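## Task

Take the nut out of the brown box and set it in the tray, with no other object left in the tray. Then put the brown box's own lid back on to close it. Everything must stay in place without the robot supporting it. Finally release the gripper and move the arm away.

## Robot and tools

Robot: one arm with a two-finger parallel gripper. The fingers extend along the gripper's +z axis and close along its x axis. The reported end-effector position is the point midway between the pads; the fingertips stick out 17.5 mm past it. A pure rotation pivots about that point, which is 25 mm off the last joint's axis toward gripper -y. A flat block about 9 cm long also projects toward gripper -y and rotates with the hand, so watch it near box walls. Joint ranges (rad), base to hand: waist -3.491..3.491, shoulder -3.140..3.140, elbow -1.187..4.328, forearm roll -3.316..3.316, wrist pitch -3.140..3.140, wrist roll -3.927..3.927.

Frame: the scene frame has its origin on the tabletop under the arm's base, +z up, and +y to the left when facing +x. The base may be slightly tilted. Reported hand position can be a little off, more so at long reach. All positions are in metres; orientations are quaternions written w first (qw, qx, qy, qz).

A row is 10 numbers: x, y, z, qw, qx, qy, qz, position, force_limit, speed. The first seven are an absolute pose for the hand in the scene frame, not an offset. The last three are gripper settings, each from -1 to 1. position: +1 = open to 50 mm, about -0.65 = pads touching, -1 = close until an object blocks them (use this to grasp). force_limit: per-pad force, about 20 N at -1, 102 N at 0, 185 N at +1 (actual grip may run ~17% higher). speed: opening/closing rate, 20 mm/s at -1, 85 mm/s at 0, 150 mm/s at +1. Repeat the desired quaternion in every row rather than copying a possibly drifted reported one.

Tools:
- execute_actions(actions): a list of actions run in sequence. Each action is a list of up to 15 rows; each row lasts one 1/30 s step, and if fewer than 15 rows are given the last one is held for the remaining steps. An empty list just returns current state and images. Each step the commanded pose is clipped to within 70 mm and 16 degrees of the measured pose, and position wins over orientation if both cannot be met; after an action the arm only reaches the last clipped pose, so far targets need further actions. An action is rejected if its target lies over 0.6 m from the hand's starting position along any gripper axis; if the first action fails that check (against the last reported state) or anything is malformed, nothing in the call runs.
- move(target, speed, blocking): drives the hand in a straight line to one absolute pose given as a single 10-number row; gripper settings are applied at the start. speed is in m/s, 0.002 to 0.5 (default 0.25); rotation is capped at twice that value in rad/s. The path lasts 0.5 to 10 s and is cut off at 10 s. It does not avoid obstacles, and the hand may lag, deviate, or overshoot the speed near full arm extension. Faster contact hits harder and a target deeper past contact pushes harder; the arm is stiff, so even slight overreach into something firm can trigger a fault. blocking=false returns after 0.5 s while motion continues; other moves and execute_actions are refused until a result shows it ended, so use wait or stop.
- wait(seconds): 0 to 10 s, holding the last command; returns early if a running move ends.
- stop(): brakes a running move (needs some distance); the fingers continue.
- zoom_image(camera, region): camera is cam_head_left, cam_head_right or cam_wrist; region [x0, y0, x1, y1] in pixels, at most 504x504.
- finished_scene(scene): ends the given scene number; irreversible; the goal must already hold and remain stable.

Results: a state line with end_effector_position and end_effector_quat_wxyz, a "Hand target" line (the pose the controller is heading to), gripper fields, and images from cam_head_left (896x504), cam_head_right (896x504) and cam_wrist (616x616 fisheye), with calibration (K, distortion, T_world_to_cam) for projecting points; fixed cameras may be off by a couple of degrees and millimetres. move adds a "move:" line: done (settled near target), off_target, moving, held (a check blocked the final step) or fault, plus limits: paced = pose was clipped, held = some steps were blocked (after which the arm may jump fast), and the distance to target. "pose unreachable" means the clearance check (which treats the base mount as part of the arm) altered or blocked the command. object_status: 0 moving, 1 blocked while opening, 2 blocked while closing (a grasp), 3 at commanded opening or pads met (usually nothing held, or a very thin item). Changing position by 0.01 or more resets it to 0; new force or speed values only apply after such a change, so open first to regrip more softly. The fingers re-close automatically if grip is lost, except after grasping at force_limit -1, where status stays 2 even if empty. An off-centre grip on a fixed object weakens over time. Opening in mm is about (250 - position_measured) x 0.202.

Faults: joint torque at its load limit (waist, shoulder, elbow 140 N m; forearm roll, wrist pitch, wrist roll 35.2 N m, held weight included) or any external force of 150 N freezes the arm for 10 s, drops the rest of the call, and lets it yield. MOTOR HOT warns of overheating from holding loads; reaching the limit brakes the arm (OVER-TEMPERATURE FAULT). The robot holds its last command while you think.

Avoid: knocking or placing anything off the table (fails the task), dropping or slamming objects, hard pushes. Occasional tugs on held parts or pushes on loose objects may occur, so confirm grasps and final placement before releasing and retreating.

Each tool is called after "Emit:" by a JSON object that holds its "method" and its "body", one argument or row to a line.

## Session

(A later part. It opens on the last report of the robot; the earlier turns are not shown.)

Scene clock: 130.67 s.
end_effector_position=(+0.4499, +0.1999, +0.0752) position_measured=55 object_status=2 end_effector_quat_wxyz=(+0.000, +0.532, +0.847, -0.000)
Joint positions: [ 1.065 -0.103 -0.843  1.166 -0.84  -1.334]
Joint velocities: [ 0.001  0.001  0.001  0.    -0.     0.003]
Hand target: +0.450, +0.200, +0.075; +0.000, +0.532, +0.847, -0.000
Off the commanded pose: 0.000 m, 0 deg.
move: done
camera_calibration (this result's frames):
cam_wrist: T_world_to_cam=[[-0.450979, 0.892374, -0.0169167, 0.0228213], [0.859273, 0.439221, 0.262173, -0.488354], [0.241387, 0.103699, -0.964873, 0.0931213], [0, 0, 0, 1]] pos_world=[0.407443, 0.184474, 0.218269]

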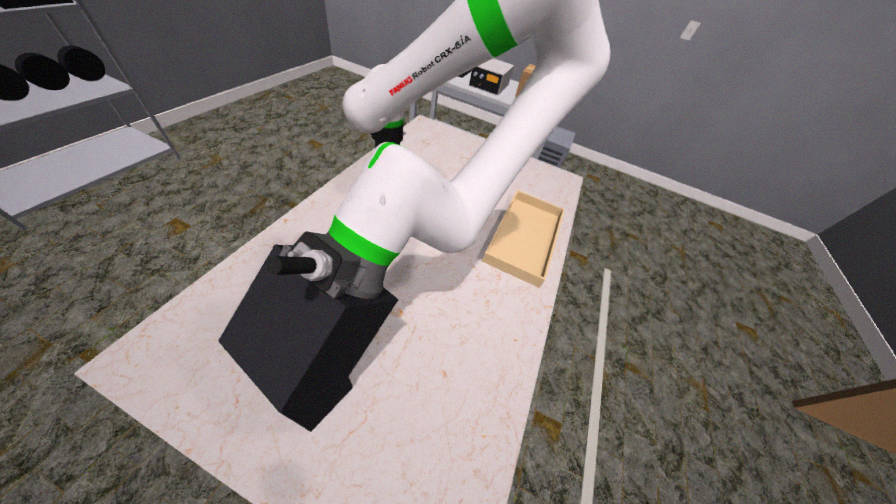

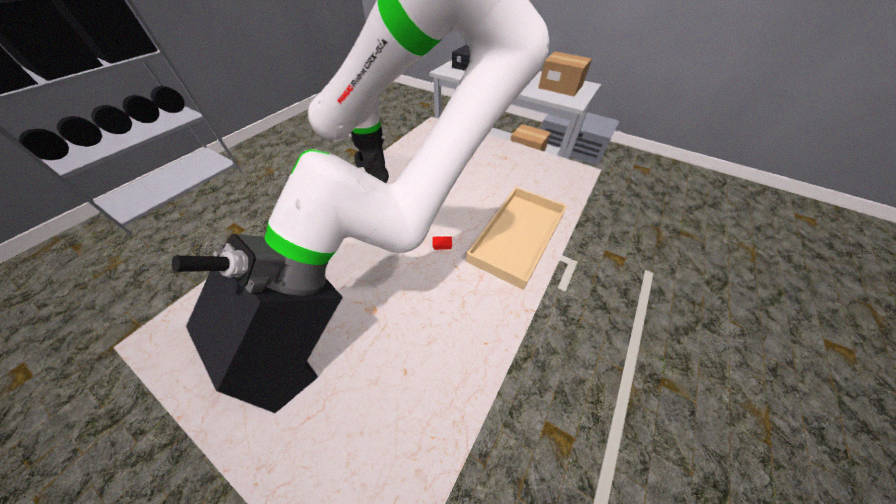

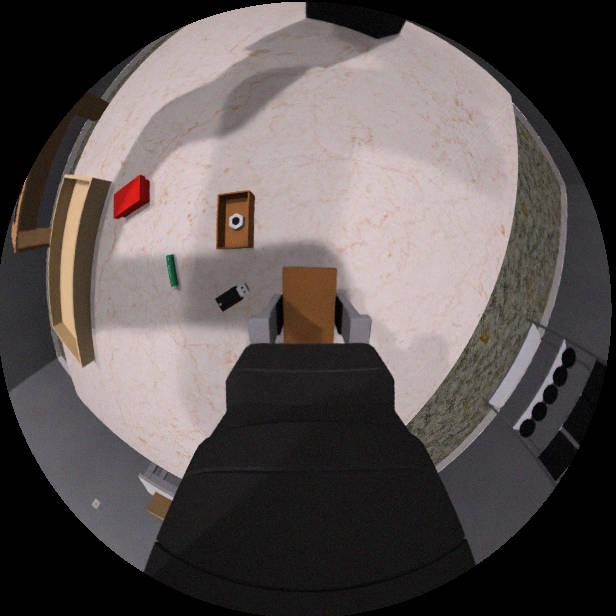

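Emit:
{"method": "move", "body": {
  "target": [0.45, 0.20, 0.0205, 0, 0.5321, 0.8467, 0, -1, -0.5, 0],
  "speed": 0.06
}}

Emit:
{"method": "execute_actions", "body": {
  "actions": [
    [[0.45, 0.20, 0.0205, 0, 0.5321, 0.8467, 0, 1, -0.5, 0]]
  ]
}}

Scene clock: 140.00 s.
end_effector_position=(+0.4498, +0.2001, +0.0206) position_measured=55 object_status=2 end_effector_quat_wxyz=(-0.000, +0.532, +0.847, -0.000)
Joint positions: [ 0.904  0.007 -0.846  1.355 -0.697 -1.437]
Joint velocities: [-0.001  0.     0.     0.002  0.001 -0.001]
Hand target: +0.450, +0.200, +0.021; -0.000, +0.532, +0.847, -0.000
Off the commanded pose: 0.000 m, 0 deg.
move: done
camera_calibration (this result's frames):
cam_wrist: T_world_to_cam=[[-0.450773, 0.892493, -0.0161242, 0.0215519], [0.859598, 0.438886, 0.261668, -0.474109], [0.240614, 0.104093, -0.965023, 0.0408096], [0, 0, 0, 1]] pos_world=[0.407439, 0.184597, 0.163789]

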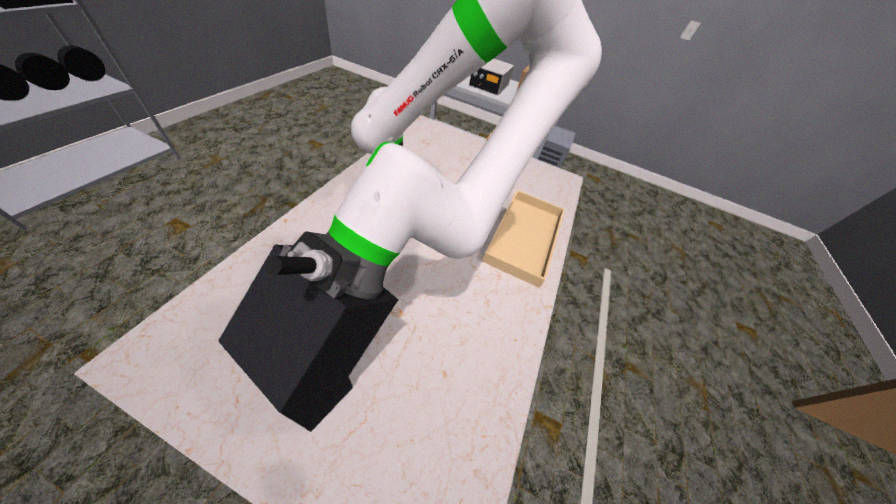

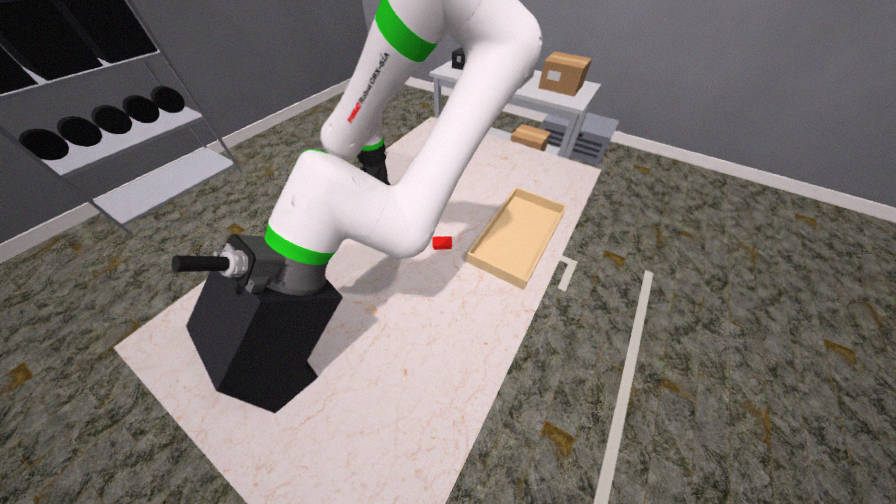

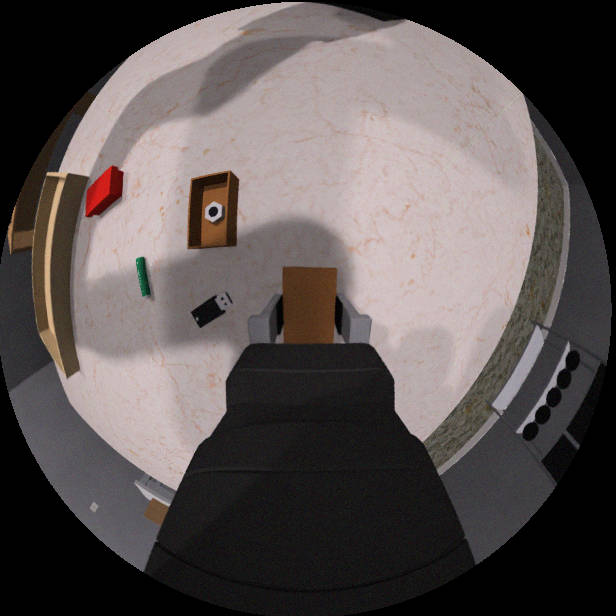

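Scene clock: 140.50 s.
end_effector_position=(+0.4500, +0.2000, +0.0205) position_measured=3 object_status=3 end_effector_quat_wxyz=(-0.000, +0.532, +0.847, -0.000)
Joint positions: [ 0.904  0.007 -0.846  1.356 -0.697 -1.438]
Joint velocities: [ 0.001 -0.    -0.    -0.     0.001 -0.001]
Hand target: +0.450, +0.200, +0.020; -0.000, +0.532, +0.847, -0.000
Off the commanded pose: 0.000 m, 0 deg.
camera_calibration (this result's frames):
cam_wrist: T_world_to_cam=[[-0.450945, 0.892398, -0.0165801, 0.0218563], [0.859364, 0.439121, 0.262043, -0.474169], [0.241128, 0.103919, -0.964914, 0.0404291], [0, 0, 0, 1]] pos_world=[0.407591, 0.184511, 0.163626]

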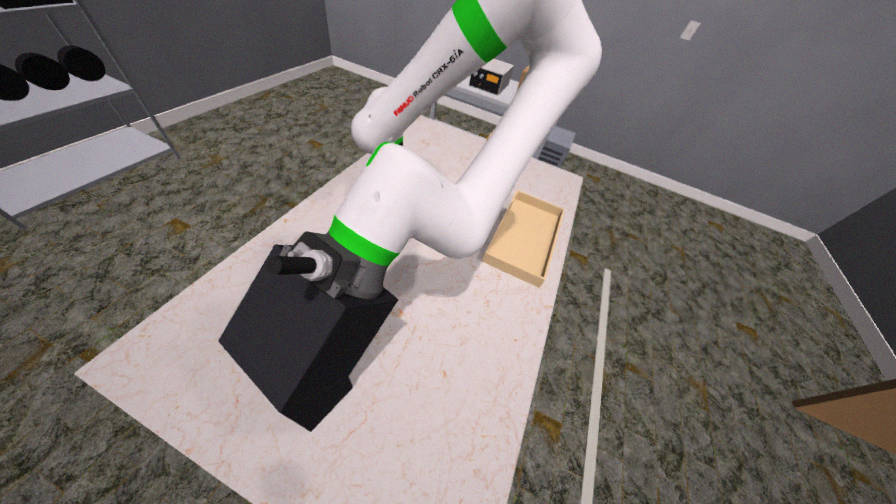

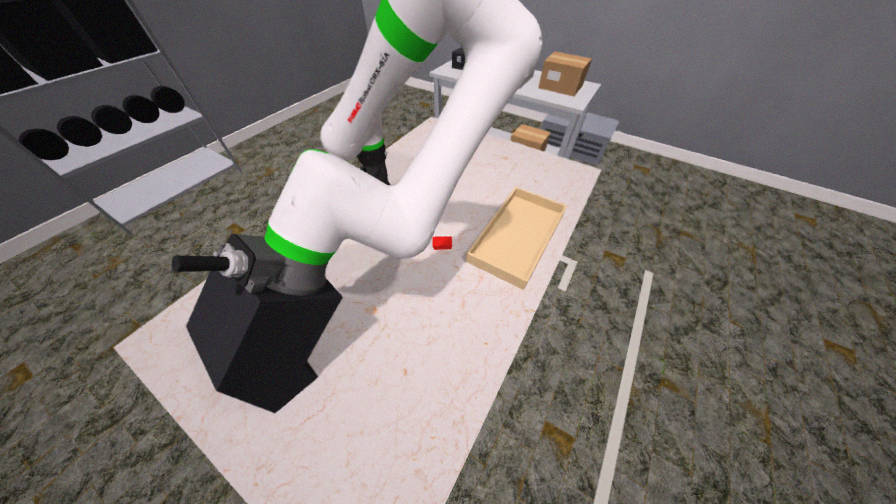

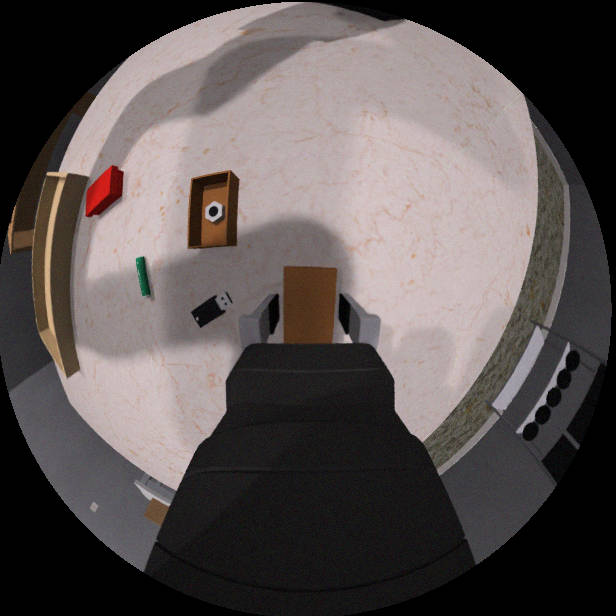

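Emit:
{"method": "zoom_image", "body": {
  "camera": "cam_wrist",
  "region": [160, 150, 270, 260]
}}

Region (160, 150, 270, 260) of cam_wrist's 616x616 image, scaled by 4.582, with more detail than that image has.

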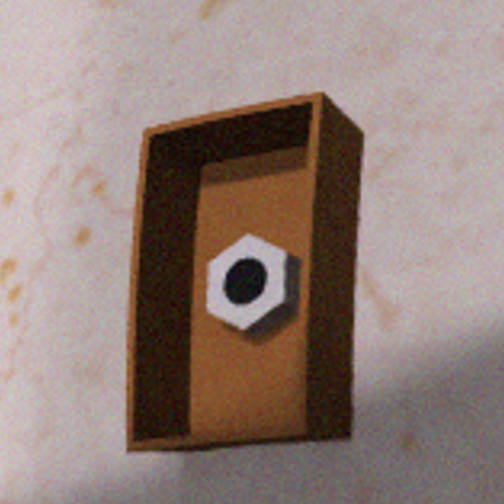

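Emit:
{"method": "move", "body": {
  "target": [0.45, 0.20, 0.07, 0, 0.5321, 0.8467, 0, 1, -0.5, 0],
  "speed": 0.15
}}

Emit:
{"method": "move", "body": {
  "target": [0.4085, 0.0949, 0.08, 0, 0.9750, 0.2224, 0, 0.5, -0.5, 0],
  "speed": 0.4
}}

Scene clock: 157.43 s.
end_effector_position=(+0.4502, +0.1999, +0.0699) position_measured=3 object_status=3 end_effector_quat_wxyz=(+0.000, +0.532, +0.847, +0.000)
Joint positions: [ 1.049 -0.093 -0.844  1.182 -0.825 -1.341]
Joint velocities: [ 0.     0.     0.001 -0.    -0.001 -0.   ]
Hand target: +0.450, +0.200, +0.070; +0.000, +0.532, +0.847, +0.000
Off the commanded pose: 0.000 m, 0 deg.
move: done
camera_calibration (this result's frames):
cam_wrist: T_world_to_cam=[[-0.451146, 0.892288, -0.0170159, 0.0230047], [0.859139, 0.439388, 0.262331, -0.487166], [0.241552, 0.103731, -0.964828, 0.0878616], [0, 0, 0, 1]] pos_world=[0.407699, 0.184414, 0.212962]

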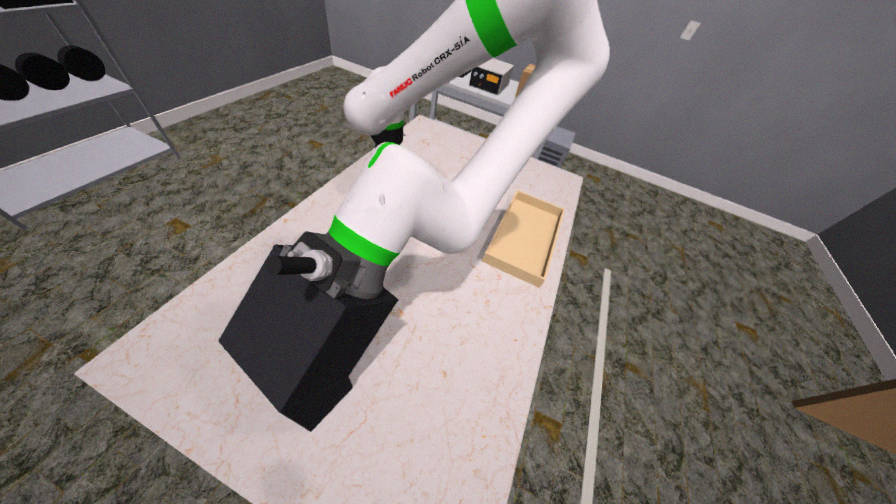

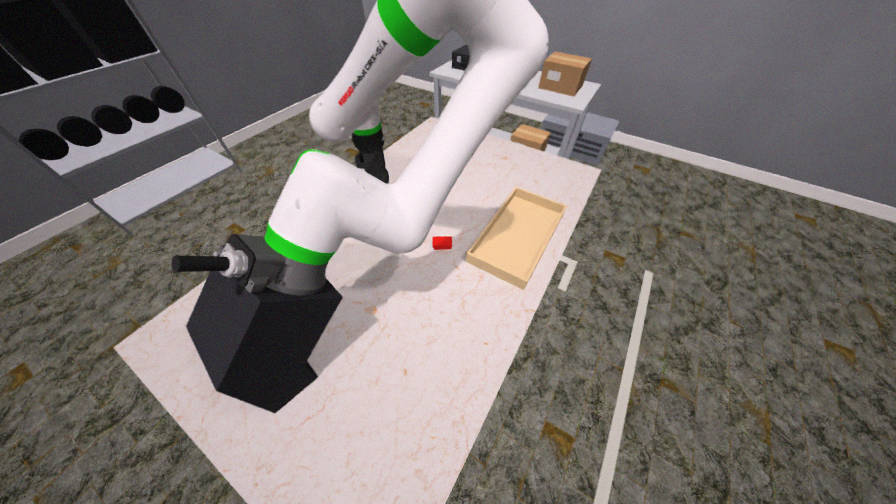

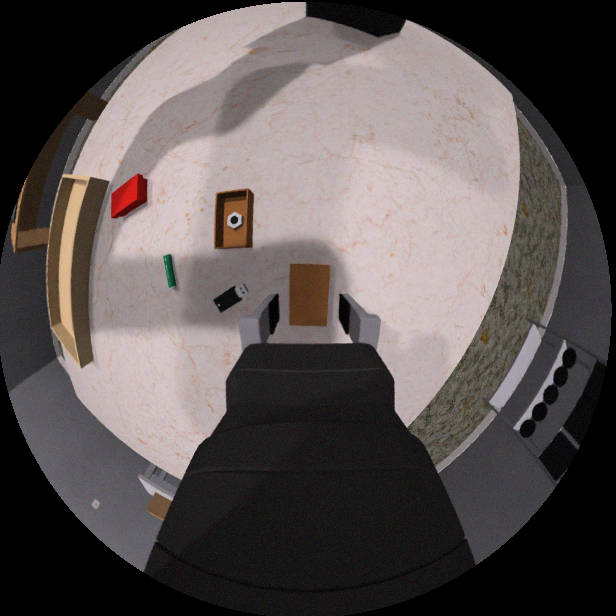

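Scene clock: 159.83 s.
end_effector_position=(+0.4086, +0.0951, +0.0798) position_measured=78 object_status=3 end_effector_quat_wxyz=(-0.000, +0.975, +0.222, -0.000)
Joint positions: [ 0.877 -0.463 -1.136  1.169 -0.734 -2.737]
Joint velocities: [-0.001  0.    -0.001  0.002  0.001 -0.003]
Hand target: +0.409, +0.095, +0.080; -0.000, +0.975, +0.222, -0.000
Off the commanded pose: 0.000 m, 0 deg.
move: done
camera_calibration (this result's frames):
cam_wrist: T_world_to_cam=[[0.892532, 0.450678, -0.016608, -0.40912], [0.438911, -0.859586, 0.261665, -0.112779], [0.10365, -0.240834, -0.965016, 0.207513], [0, 0, 0, 1]] pos_world=[0.393144, 0.137414, 0.222969]

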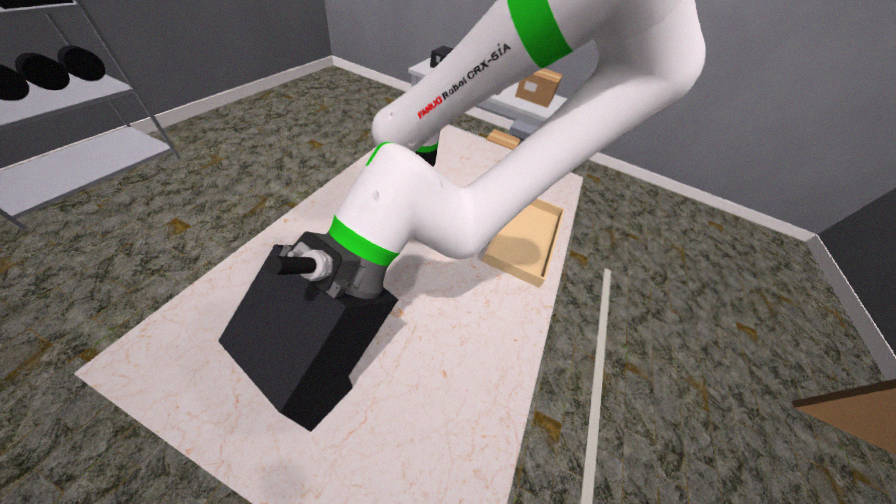

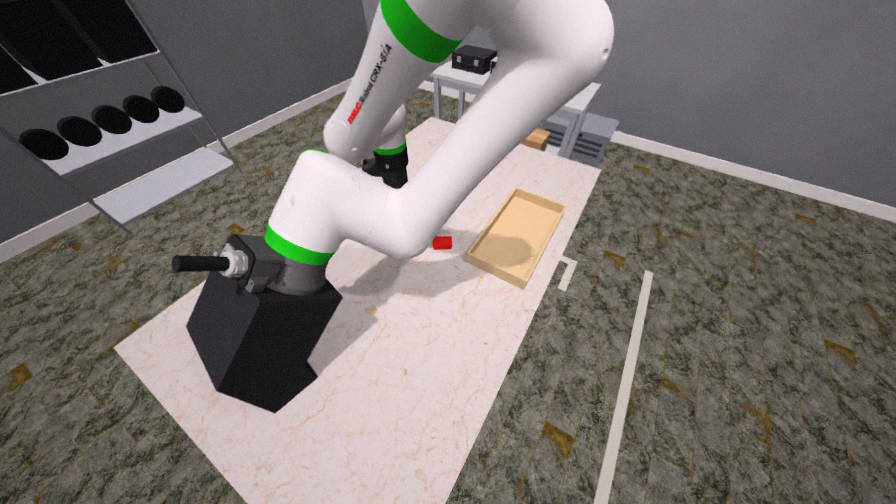

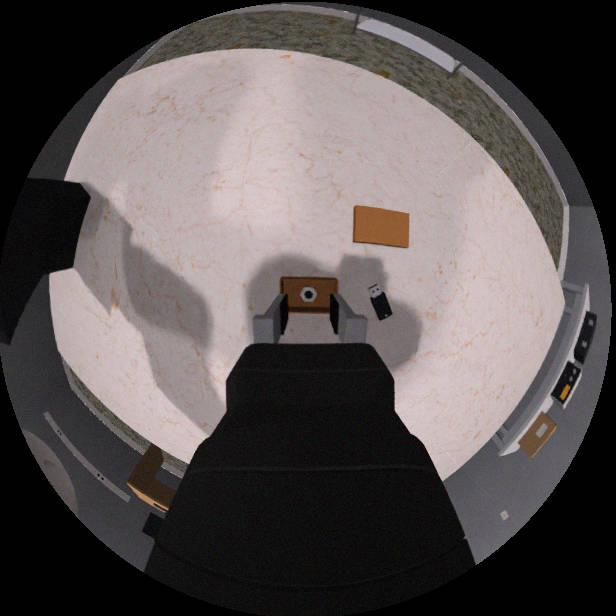

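Emit:
{"method": "zoom_image", "body": {
  "camera": "cam_wrist",
  "region": [250, 250, 370, 350]
}}

Region (250, 250, 370, 350) of cam_wrist's 616x616 image, scaled by 4.200, with more detail than that image has.

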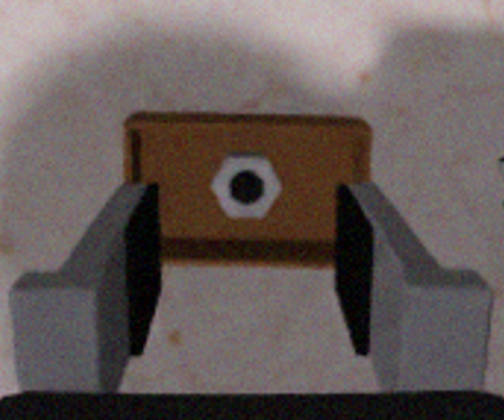

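Emit:
{"method": "move", "body": {
  "target": [0.4085, 0.0949, 0.0225, 0, 0.9750, 0.2224, 0, 0.5, -0.5, 0],
  "speed": 0.05
}}

Scene clock: 176.07 s.
end_effector_position=(+0.4082, +0.0952, +0.0228) position_measured=78 object_status=3 end_effector_quat_wxyz=(-0.000, +0.975, +0.222, -0.000)
Joint positions: [ 0.53  -0.283 -1.138  1.608 -0.452 -2.972]
Joint velocities: [-0.013  0.    -0.004  0.021  0.008 -0.013]
Hand target: +0.408, +0.095, +0.023; -0.000, +0.975, +0.222, -0.000
Off the commanded pose: 0.001 m, 0 deg.
move: done
camera_calibration (this result's frames):
cam_wrist: T_world_to_cam=[[0.892726, 0.450267, -0.017304, -0.409837], [0.438747, -0.859855, 0.261055, -0.0974089], [0.102665, -0.240643, -0.965169, 0.152918], [0, 0, 0, 1]] pos_world=[0.392911, 0.137577, 0.165929]

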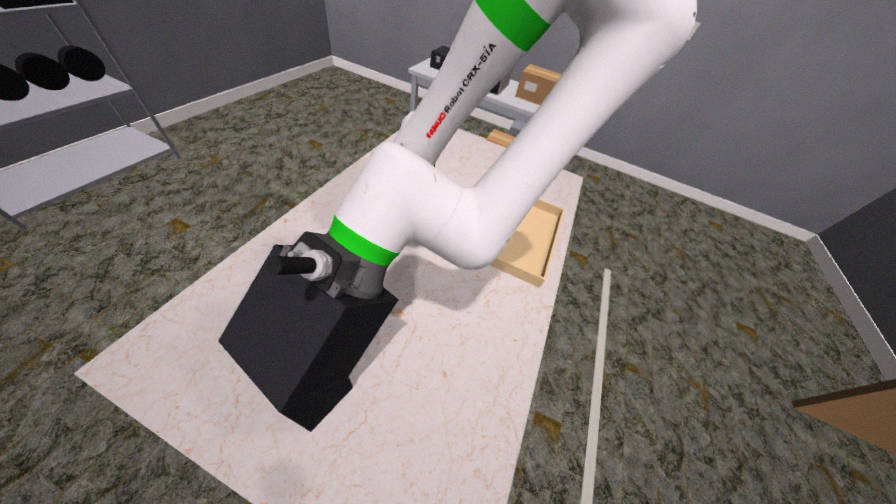

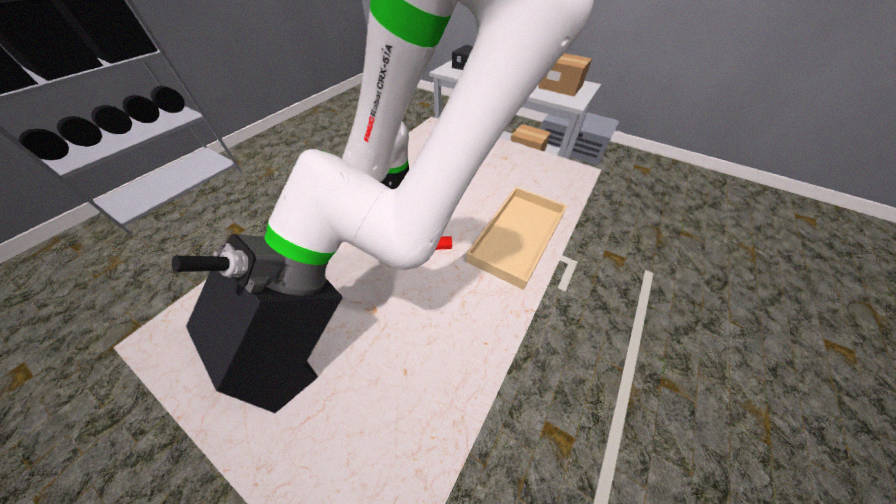

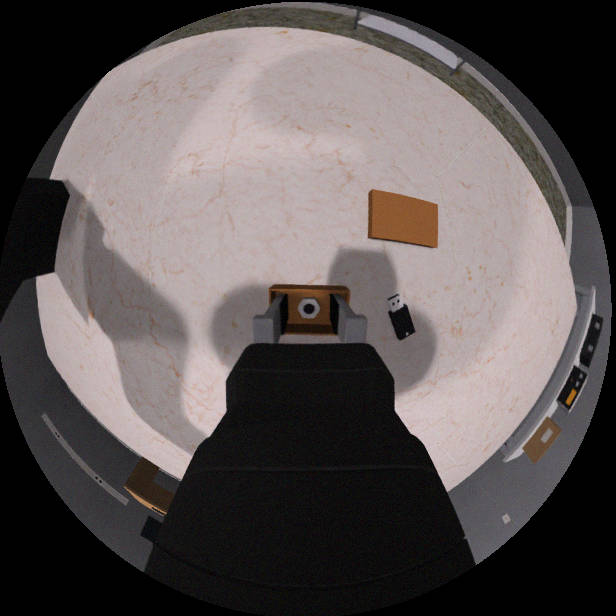

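Fingers are inside the box around the nut. Closing the grip.

Emit:
{"method": "execute_actions", "body": {
  "actions": [
    [[0.4085, 0.0949, 0.0225, 0, 0.9750, 0.2224, 0, -1, -0.5, -0.5]],
    [[0.4085, 0.0949, 0.0225, 0, 0.9750, 0.2224, 0, -1, -0.5, -0.5]]
  ]
}}

Emit:
{"method": "zoom_image", "body": {
  "camera": "cam_wrist",
  "region": [250, 260, 370, 350]
}}

Scene clock: 180.00 s.
end_effector_position=(+0.4085, +0.0949, +0.0225) position_measured=191 object_status=2 end_effector_quat_wxyz=(-0.000, +0.975, +0.222, +0.000)
Joint positions: [ 0.526 -0.282 -1.138  1.614 -0.451 -2.975]
Joint velocities: [-0.001  0.    -0.    -0.001  0.    -0.   ]
Hand target: +0.409, +0.095, +0.022; -0.000, +0.975, +0.222, +0.000
Off the commanded pose: 0.000 m, 0 deg.
camera_calibration (this result's frames):
cam_wrist: T_world_to_cam=[[0.89246, 0.450822, -0.01657, -0.409913], [0.439001, -0.859426, 0.262041, -0.0979291], [0.103893, -0.241135, -0.964915, 0.152096], [0, 0, 0, 1]] pos_world=[0.39302, 0.137311, 0.165629]

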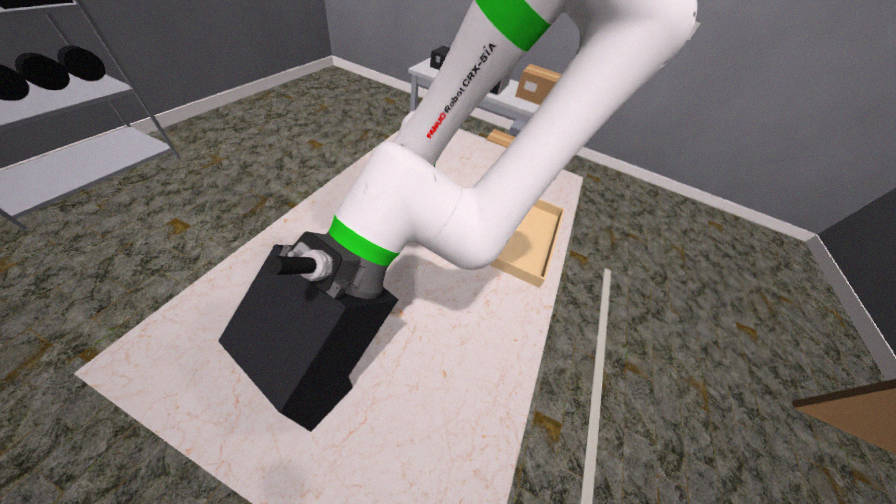

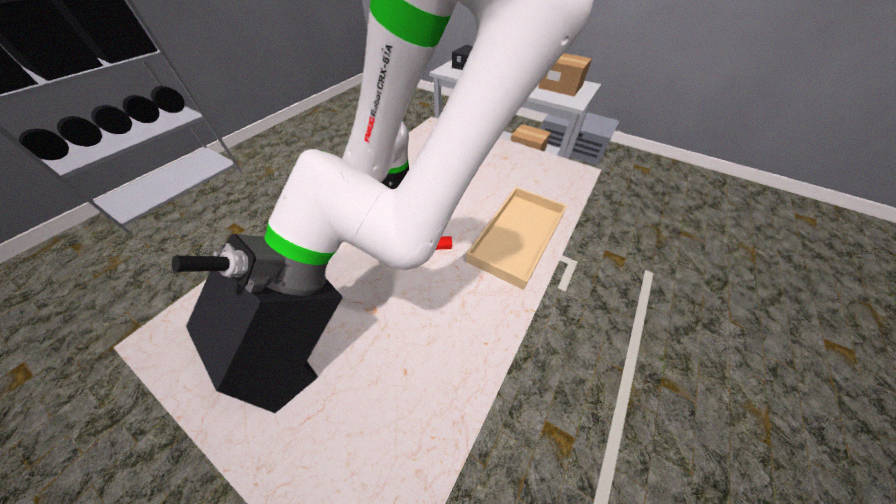

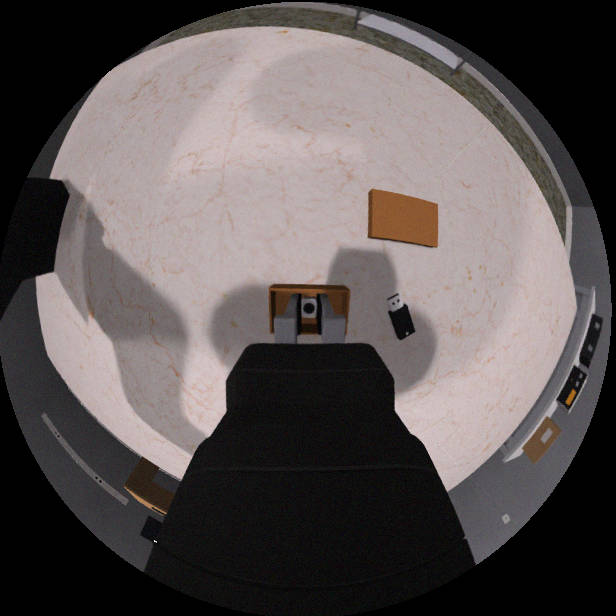

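Region (250, 260, 370, 350) of cam_wrist's 616x616 image, scaled by 4.200, with more detail than that image has; it fills the top 378 rows of this view, and the rest is white.

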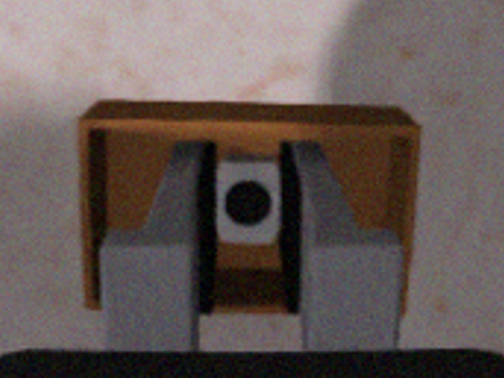

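Emit:
{"method": "execute_actions", "body": {
  "actions": [
    [[0.4085, 0.0949, 0.0225, 0, 0.9750, 0.2224, 0, 0.4, -0.5, 0]],
    [[0.4085, 0.0949, 0.0215, 0, 0.9750, 0.2224, 0, 0.4, -0.5, 0]],
    [[0.4085, 0.0949, 0.0205, 0, 0.9750, 0.2224, 0, 0.4, -0.5, 0]],
    [[0.4085, 0.0949, 0.0205, 0, 0.9750, 0.2224, 0, -1, -0.5, -0.5]],
    [[0.4085, 0.0949, 0.0205, 0, 0.9750, 0.2224, 0, -1, -0.5, -0.5]]
  ]
}}

Emit:
{"method": "zoom_image", "body": {
  "camera": "cam_wrist",
  "region": [250, 260, 370, 350]
}}

Scene clock: 192.77 s.
end_effector_position=(+0.4085, +0.0949, +0.0205) position_measured=186 object_status=2 end_effector_quat_wxyz=(+0.000, +0.975, +0.222, -0.000)
Joint positions: [ 0.512 -0.276 -1.137  1.637 -0.442 -2.988]
Joint velocities: [ 0. -0.  0.  0.  0. -0.]
Hand target: +0.408, +0.095, +0.020; -0.000, +0.975, +0.222, +0.000
Off the commanded pose: 0.000 m, 0 deg.
camera_calibration (this result's frames):
cam_wrist: T_world_to_cam=[[0.892456, 0.45083, -0.0165828, -0.409939], [0.43901, -0.859419, 0.262047, -0.0974094], [0.103887, -0.241146, -0.964913, 0.150167], [0, 0, 0, 1]] pos_world=[0.393016, 0.137309, 0.163626]

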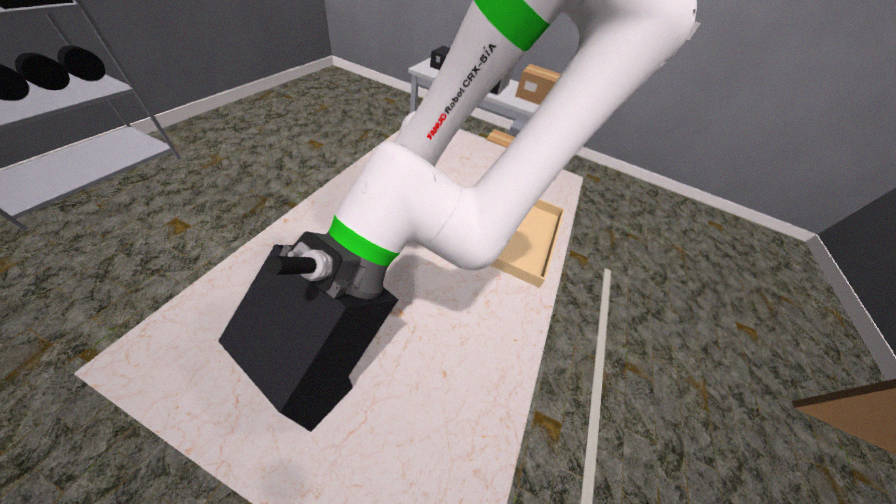

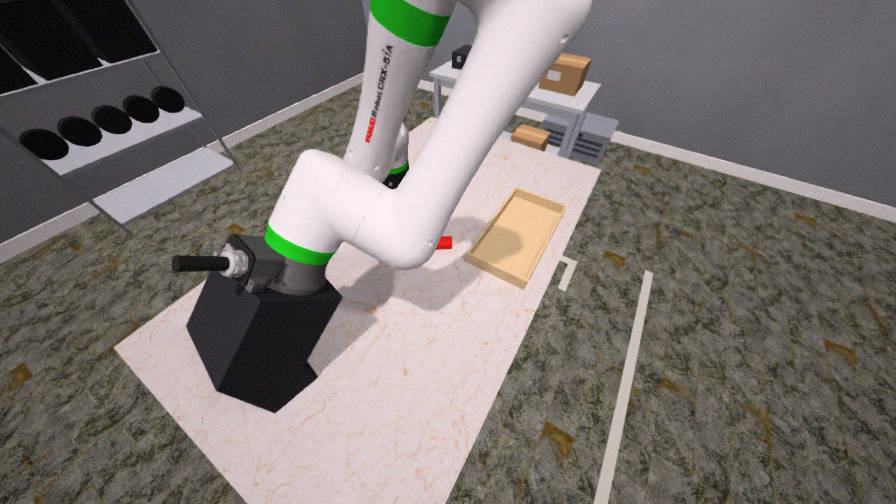

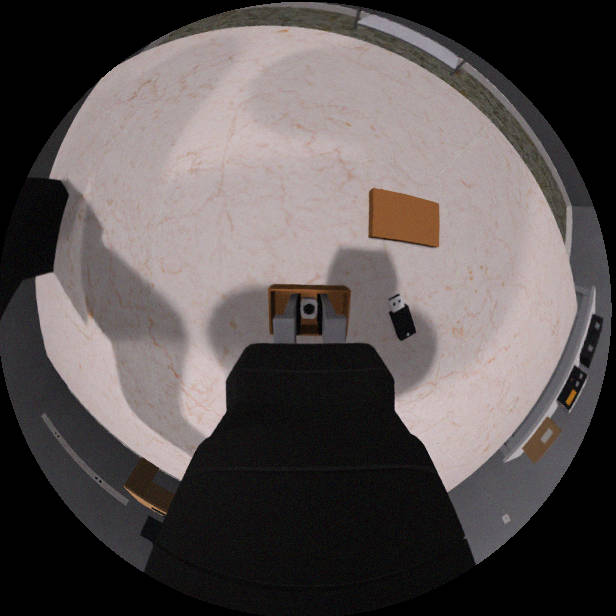

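Region (250, 260, 370, 350) of cam_wrist's 616x616 image, scaled by 4.200, with more detail than that image has; it fills the top 378 rows of this view, and the rest is white.

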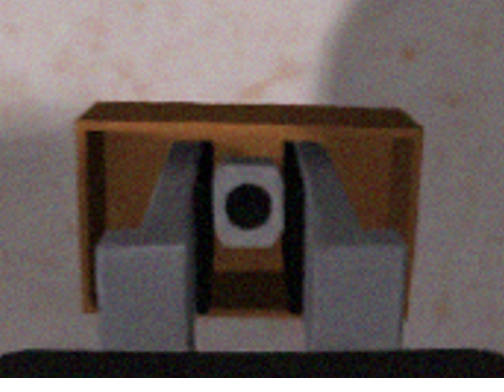

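Emit:
{"method": "move", "body": {
  "target": [0.4085, 0.0949, 0.07, 0, 0.9750, 0.2224, 0, -1, -0.5, -0.5],
  "speed": 0.05
}}

Emit:
{"method": "zoom_image", "body": {
  "camera": "cam_wrist",
  "region": [250, 260, 370, 350]
}}

Scene clock: 197.63 s.
end_effector_position=(+0.4089, +0.0946, +0.0698) position_measured=186 object_status=2 end_effector_quat_wxyz=(+0.000, +0.975, +0.223, +0.000)
Joint positions: [ 0.821 -0.432 -1.14   1.226 -0.682 -2.763]
Joint velocities: [ 0.002 -0.001  0.001 -0.003 -0.002  0.001]
Hand target: +0.409, +0.095, +0.070; +0.000, +0.975, +0.223, +0.000
Off the commanded pose: 0.001 m, 0 deg.
move: done
camera_calibration (this result's frames):
cam_wrist: T_world_to_cam=[[0.892213, 0.451331, -0.0160342, -0.409294], [0.439265, -0.859019, 0.262932, -0.110924], [0.104895, -0.241634, -0.964681, 0.197209], [0, 0, 0, 1]] pos_world=[0.393216, 0.137093, 0.212847]

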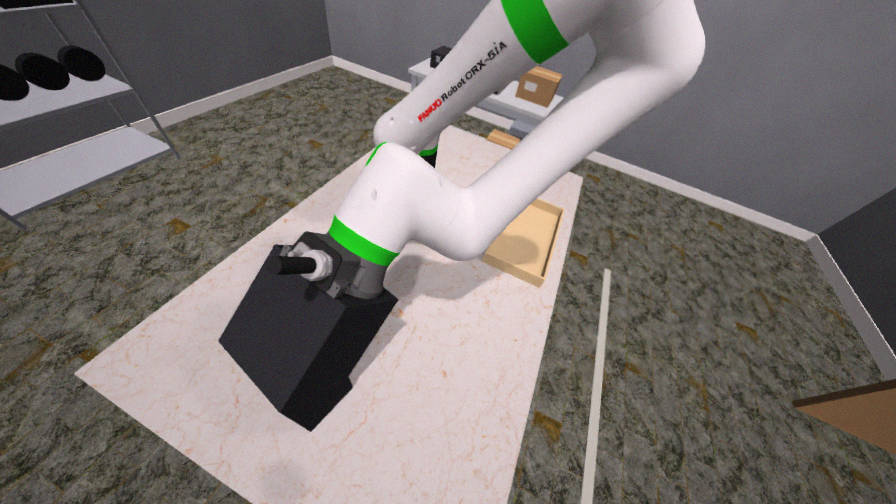

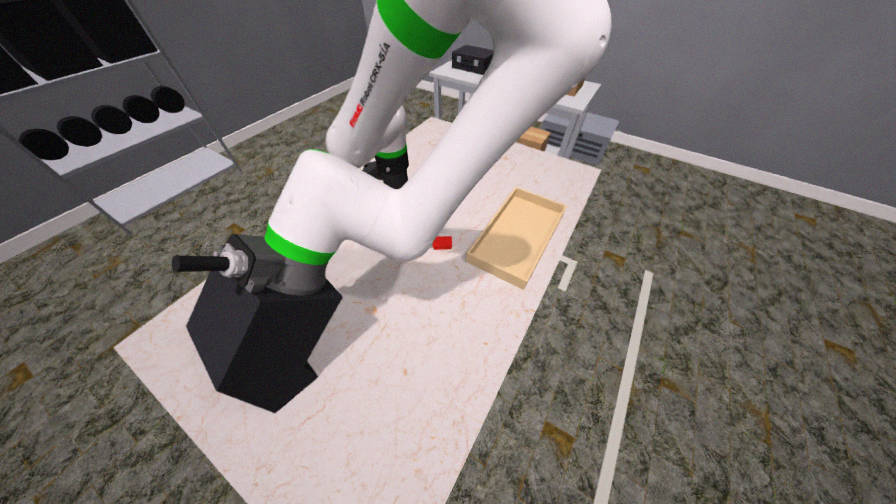

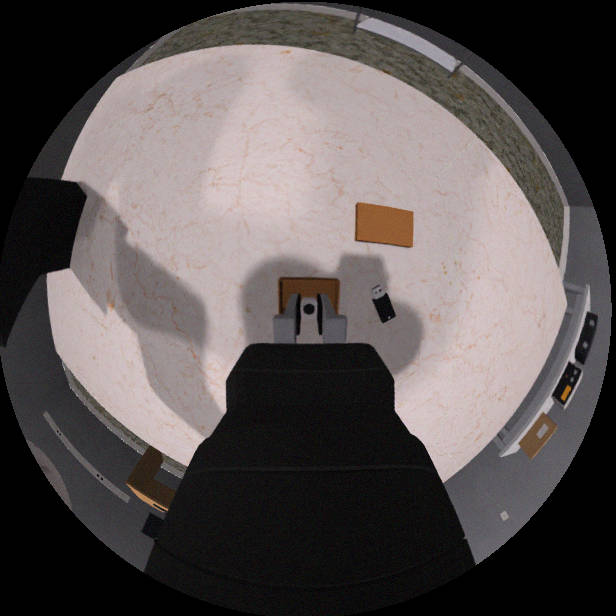

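Region (250, 260, 370, 350) of cam_wrist's 616x616 image, scaled by 4.200, with more detail than that image has; it fills the top 378 rows of this view, and the rest is white.

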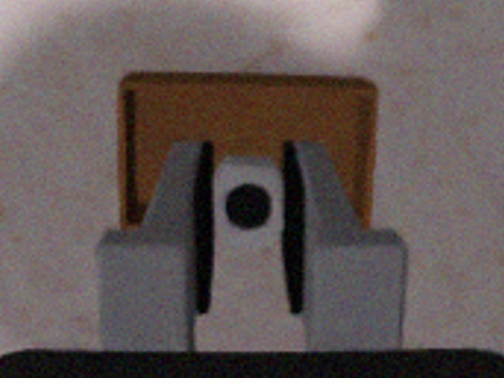

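Emit:
{"method": "move", "body": {
  "target": [0.62, -0.29, 0.11, 0, 0.9750, 0.2224, 0, -1, -0.5, -0.5],
  "speed": 0.2
}}

Scene clock: 205.93 s.
end_effector_position=(+0.6212, -0.2894, +0.1089) position_measured=186 object_status=2 end_effector_quat_wxyz=(+0.000, +0.975, +0.221, +0.000)
Joint positions: [-0.217 -0.174 -0.083 -0.12  -0.828 -0.75 ]
Joint velocities: [-0.002 -0.     0.002 -0.003 -0.002  0.002]
Hand target: +0.621, -0.289, +0.109; +0.000, +0.975, +0.221, +0.000
Off the commanded pose: 0.002 m, 0 deg.
move: done
camera_calibration (this result's frames):
cam_wrist: T_world_to_cam=[[0.893477, 0.448831, -0.0157705, -0.426356], [0.43686, -0.860428, 0.262331, -0.543257], [0.104173, -0.241276, -0.964849, 0.120454], [0, 0, 0, 1]] pos_world=[0.605719, -0.247009, 0.252009]

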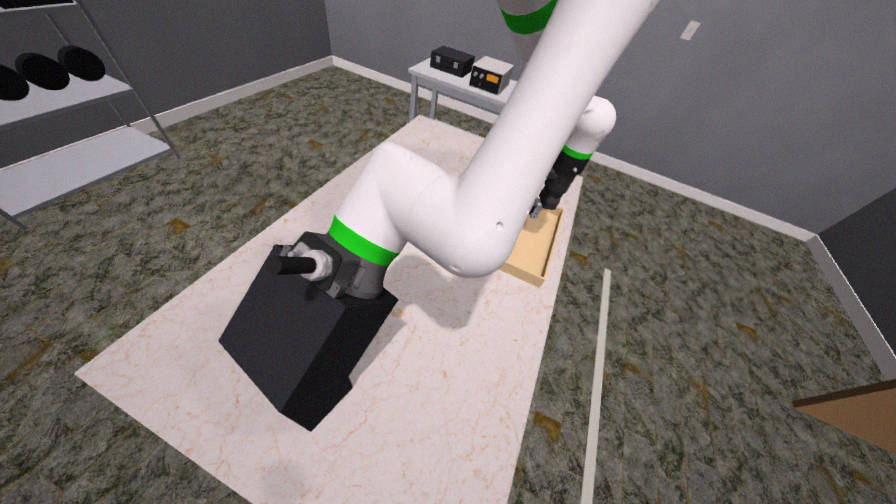

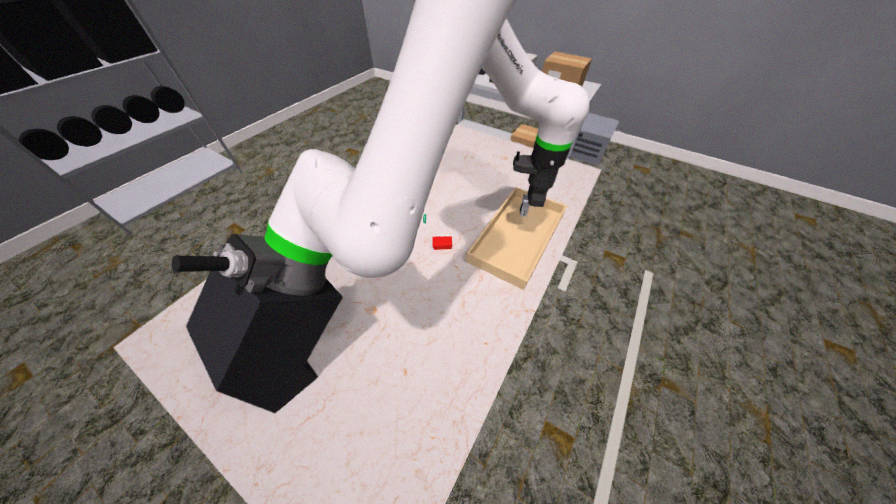

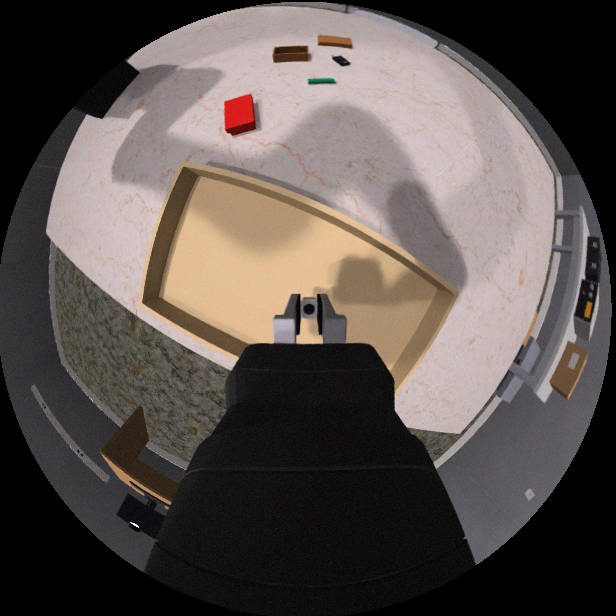

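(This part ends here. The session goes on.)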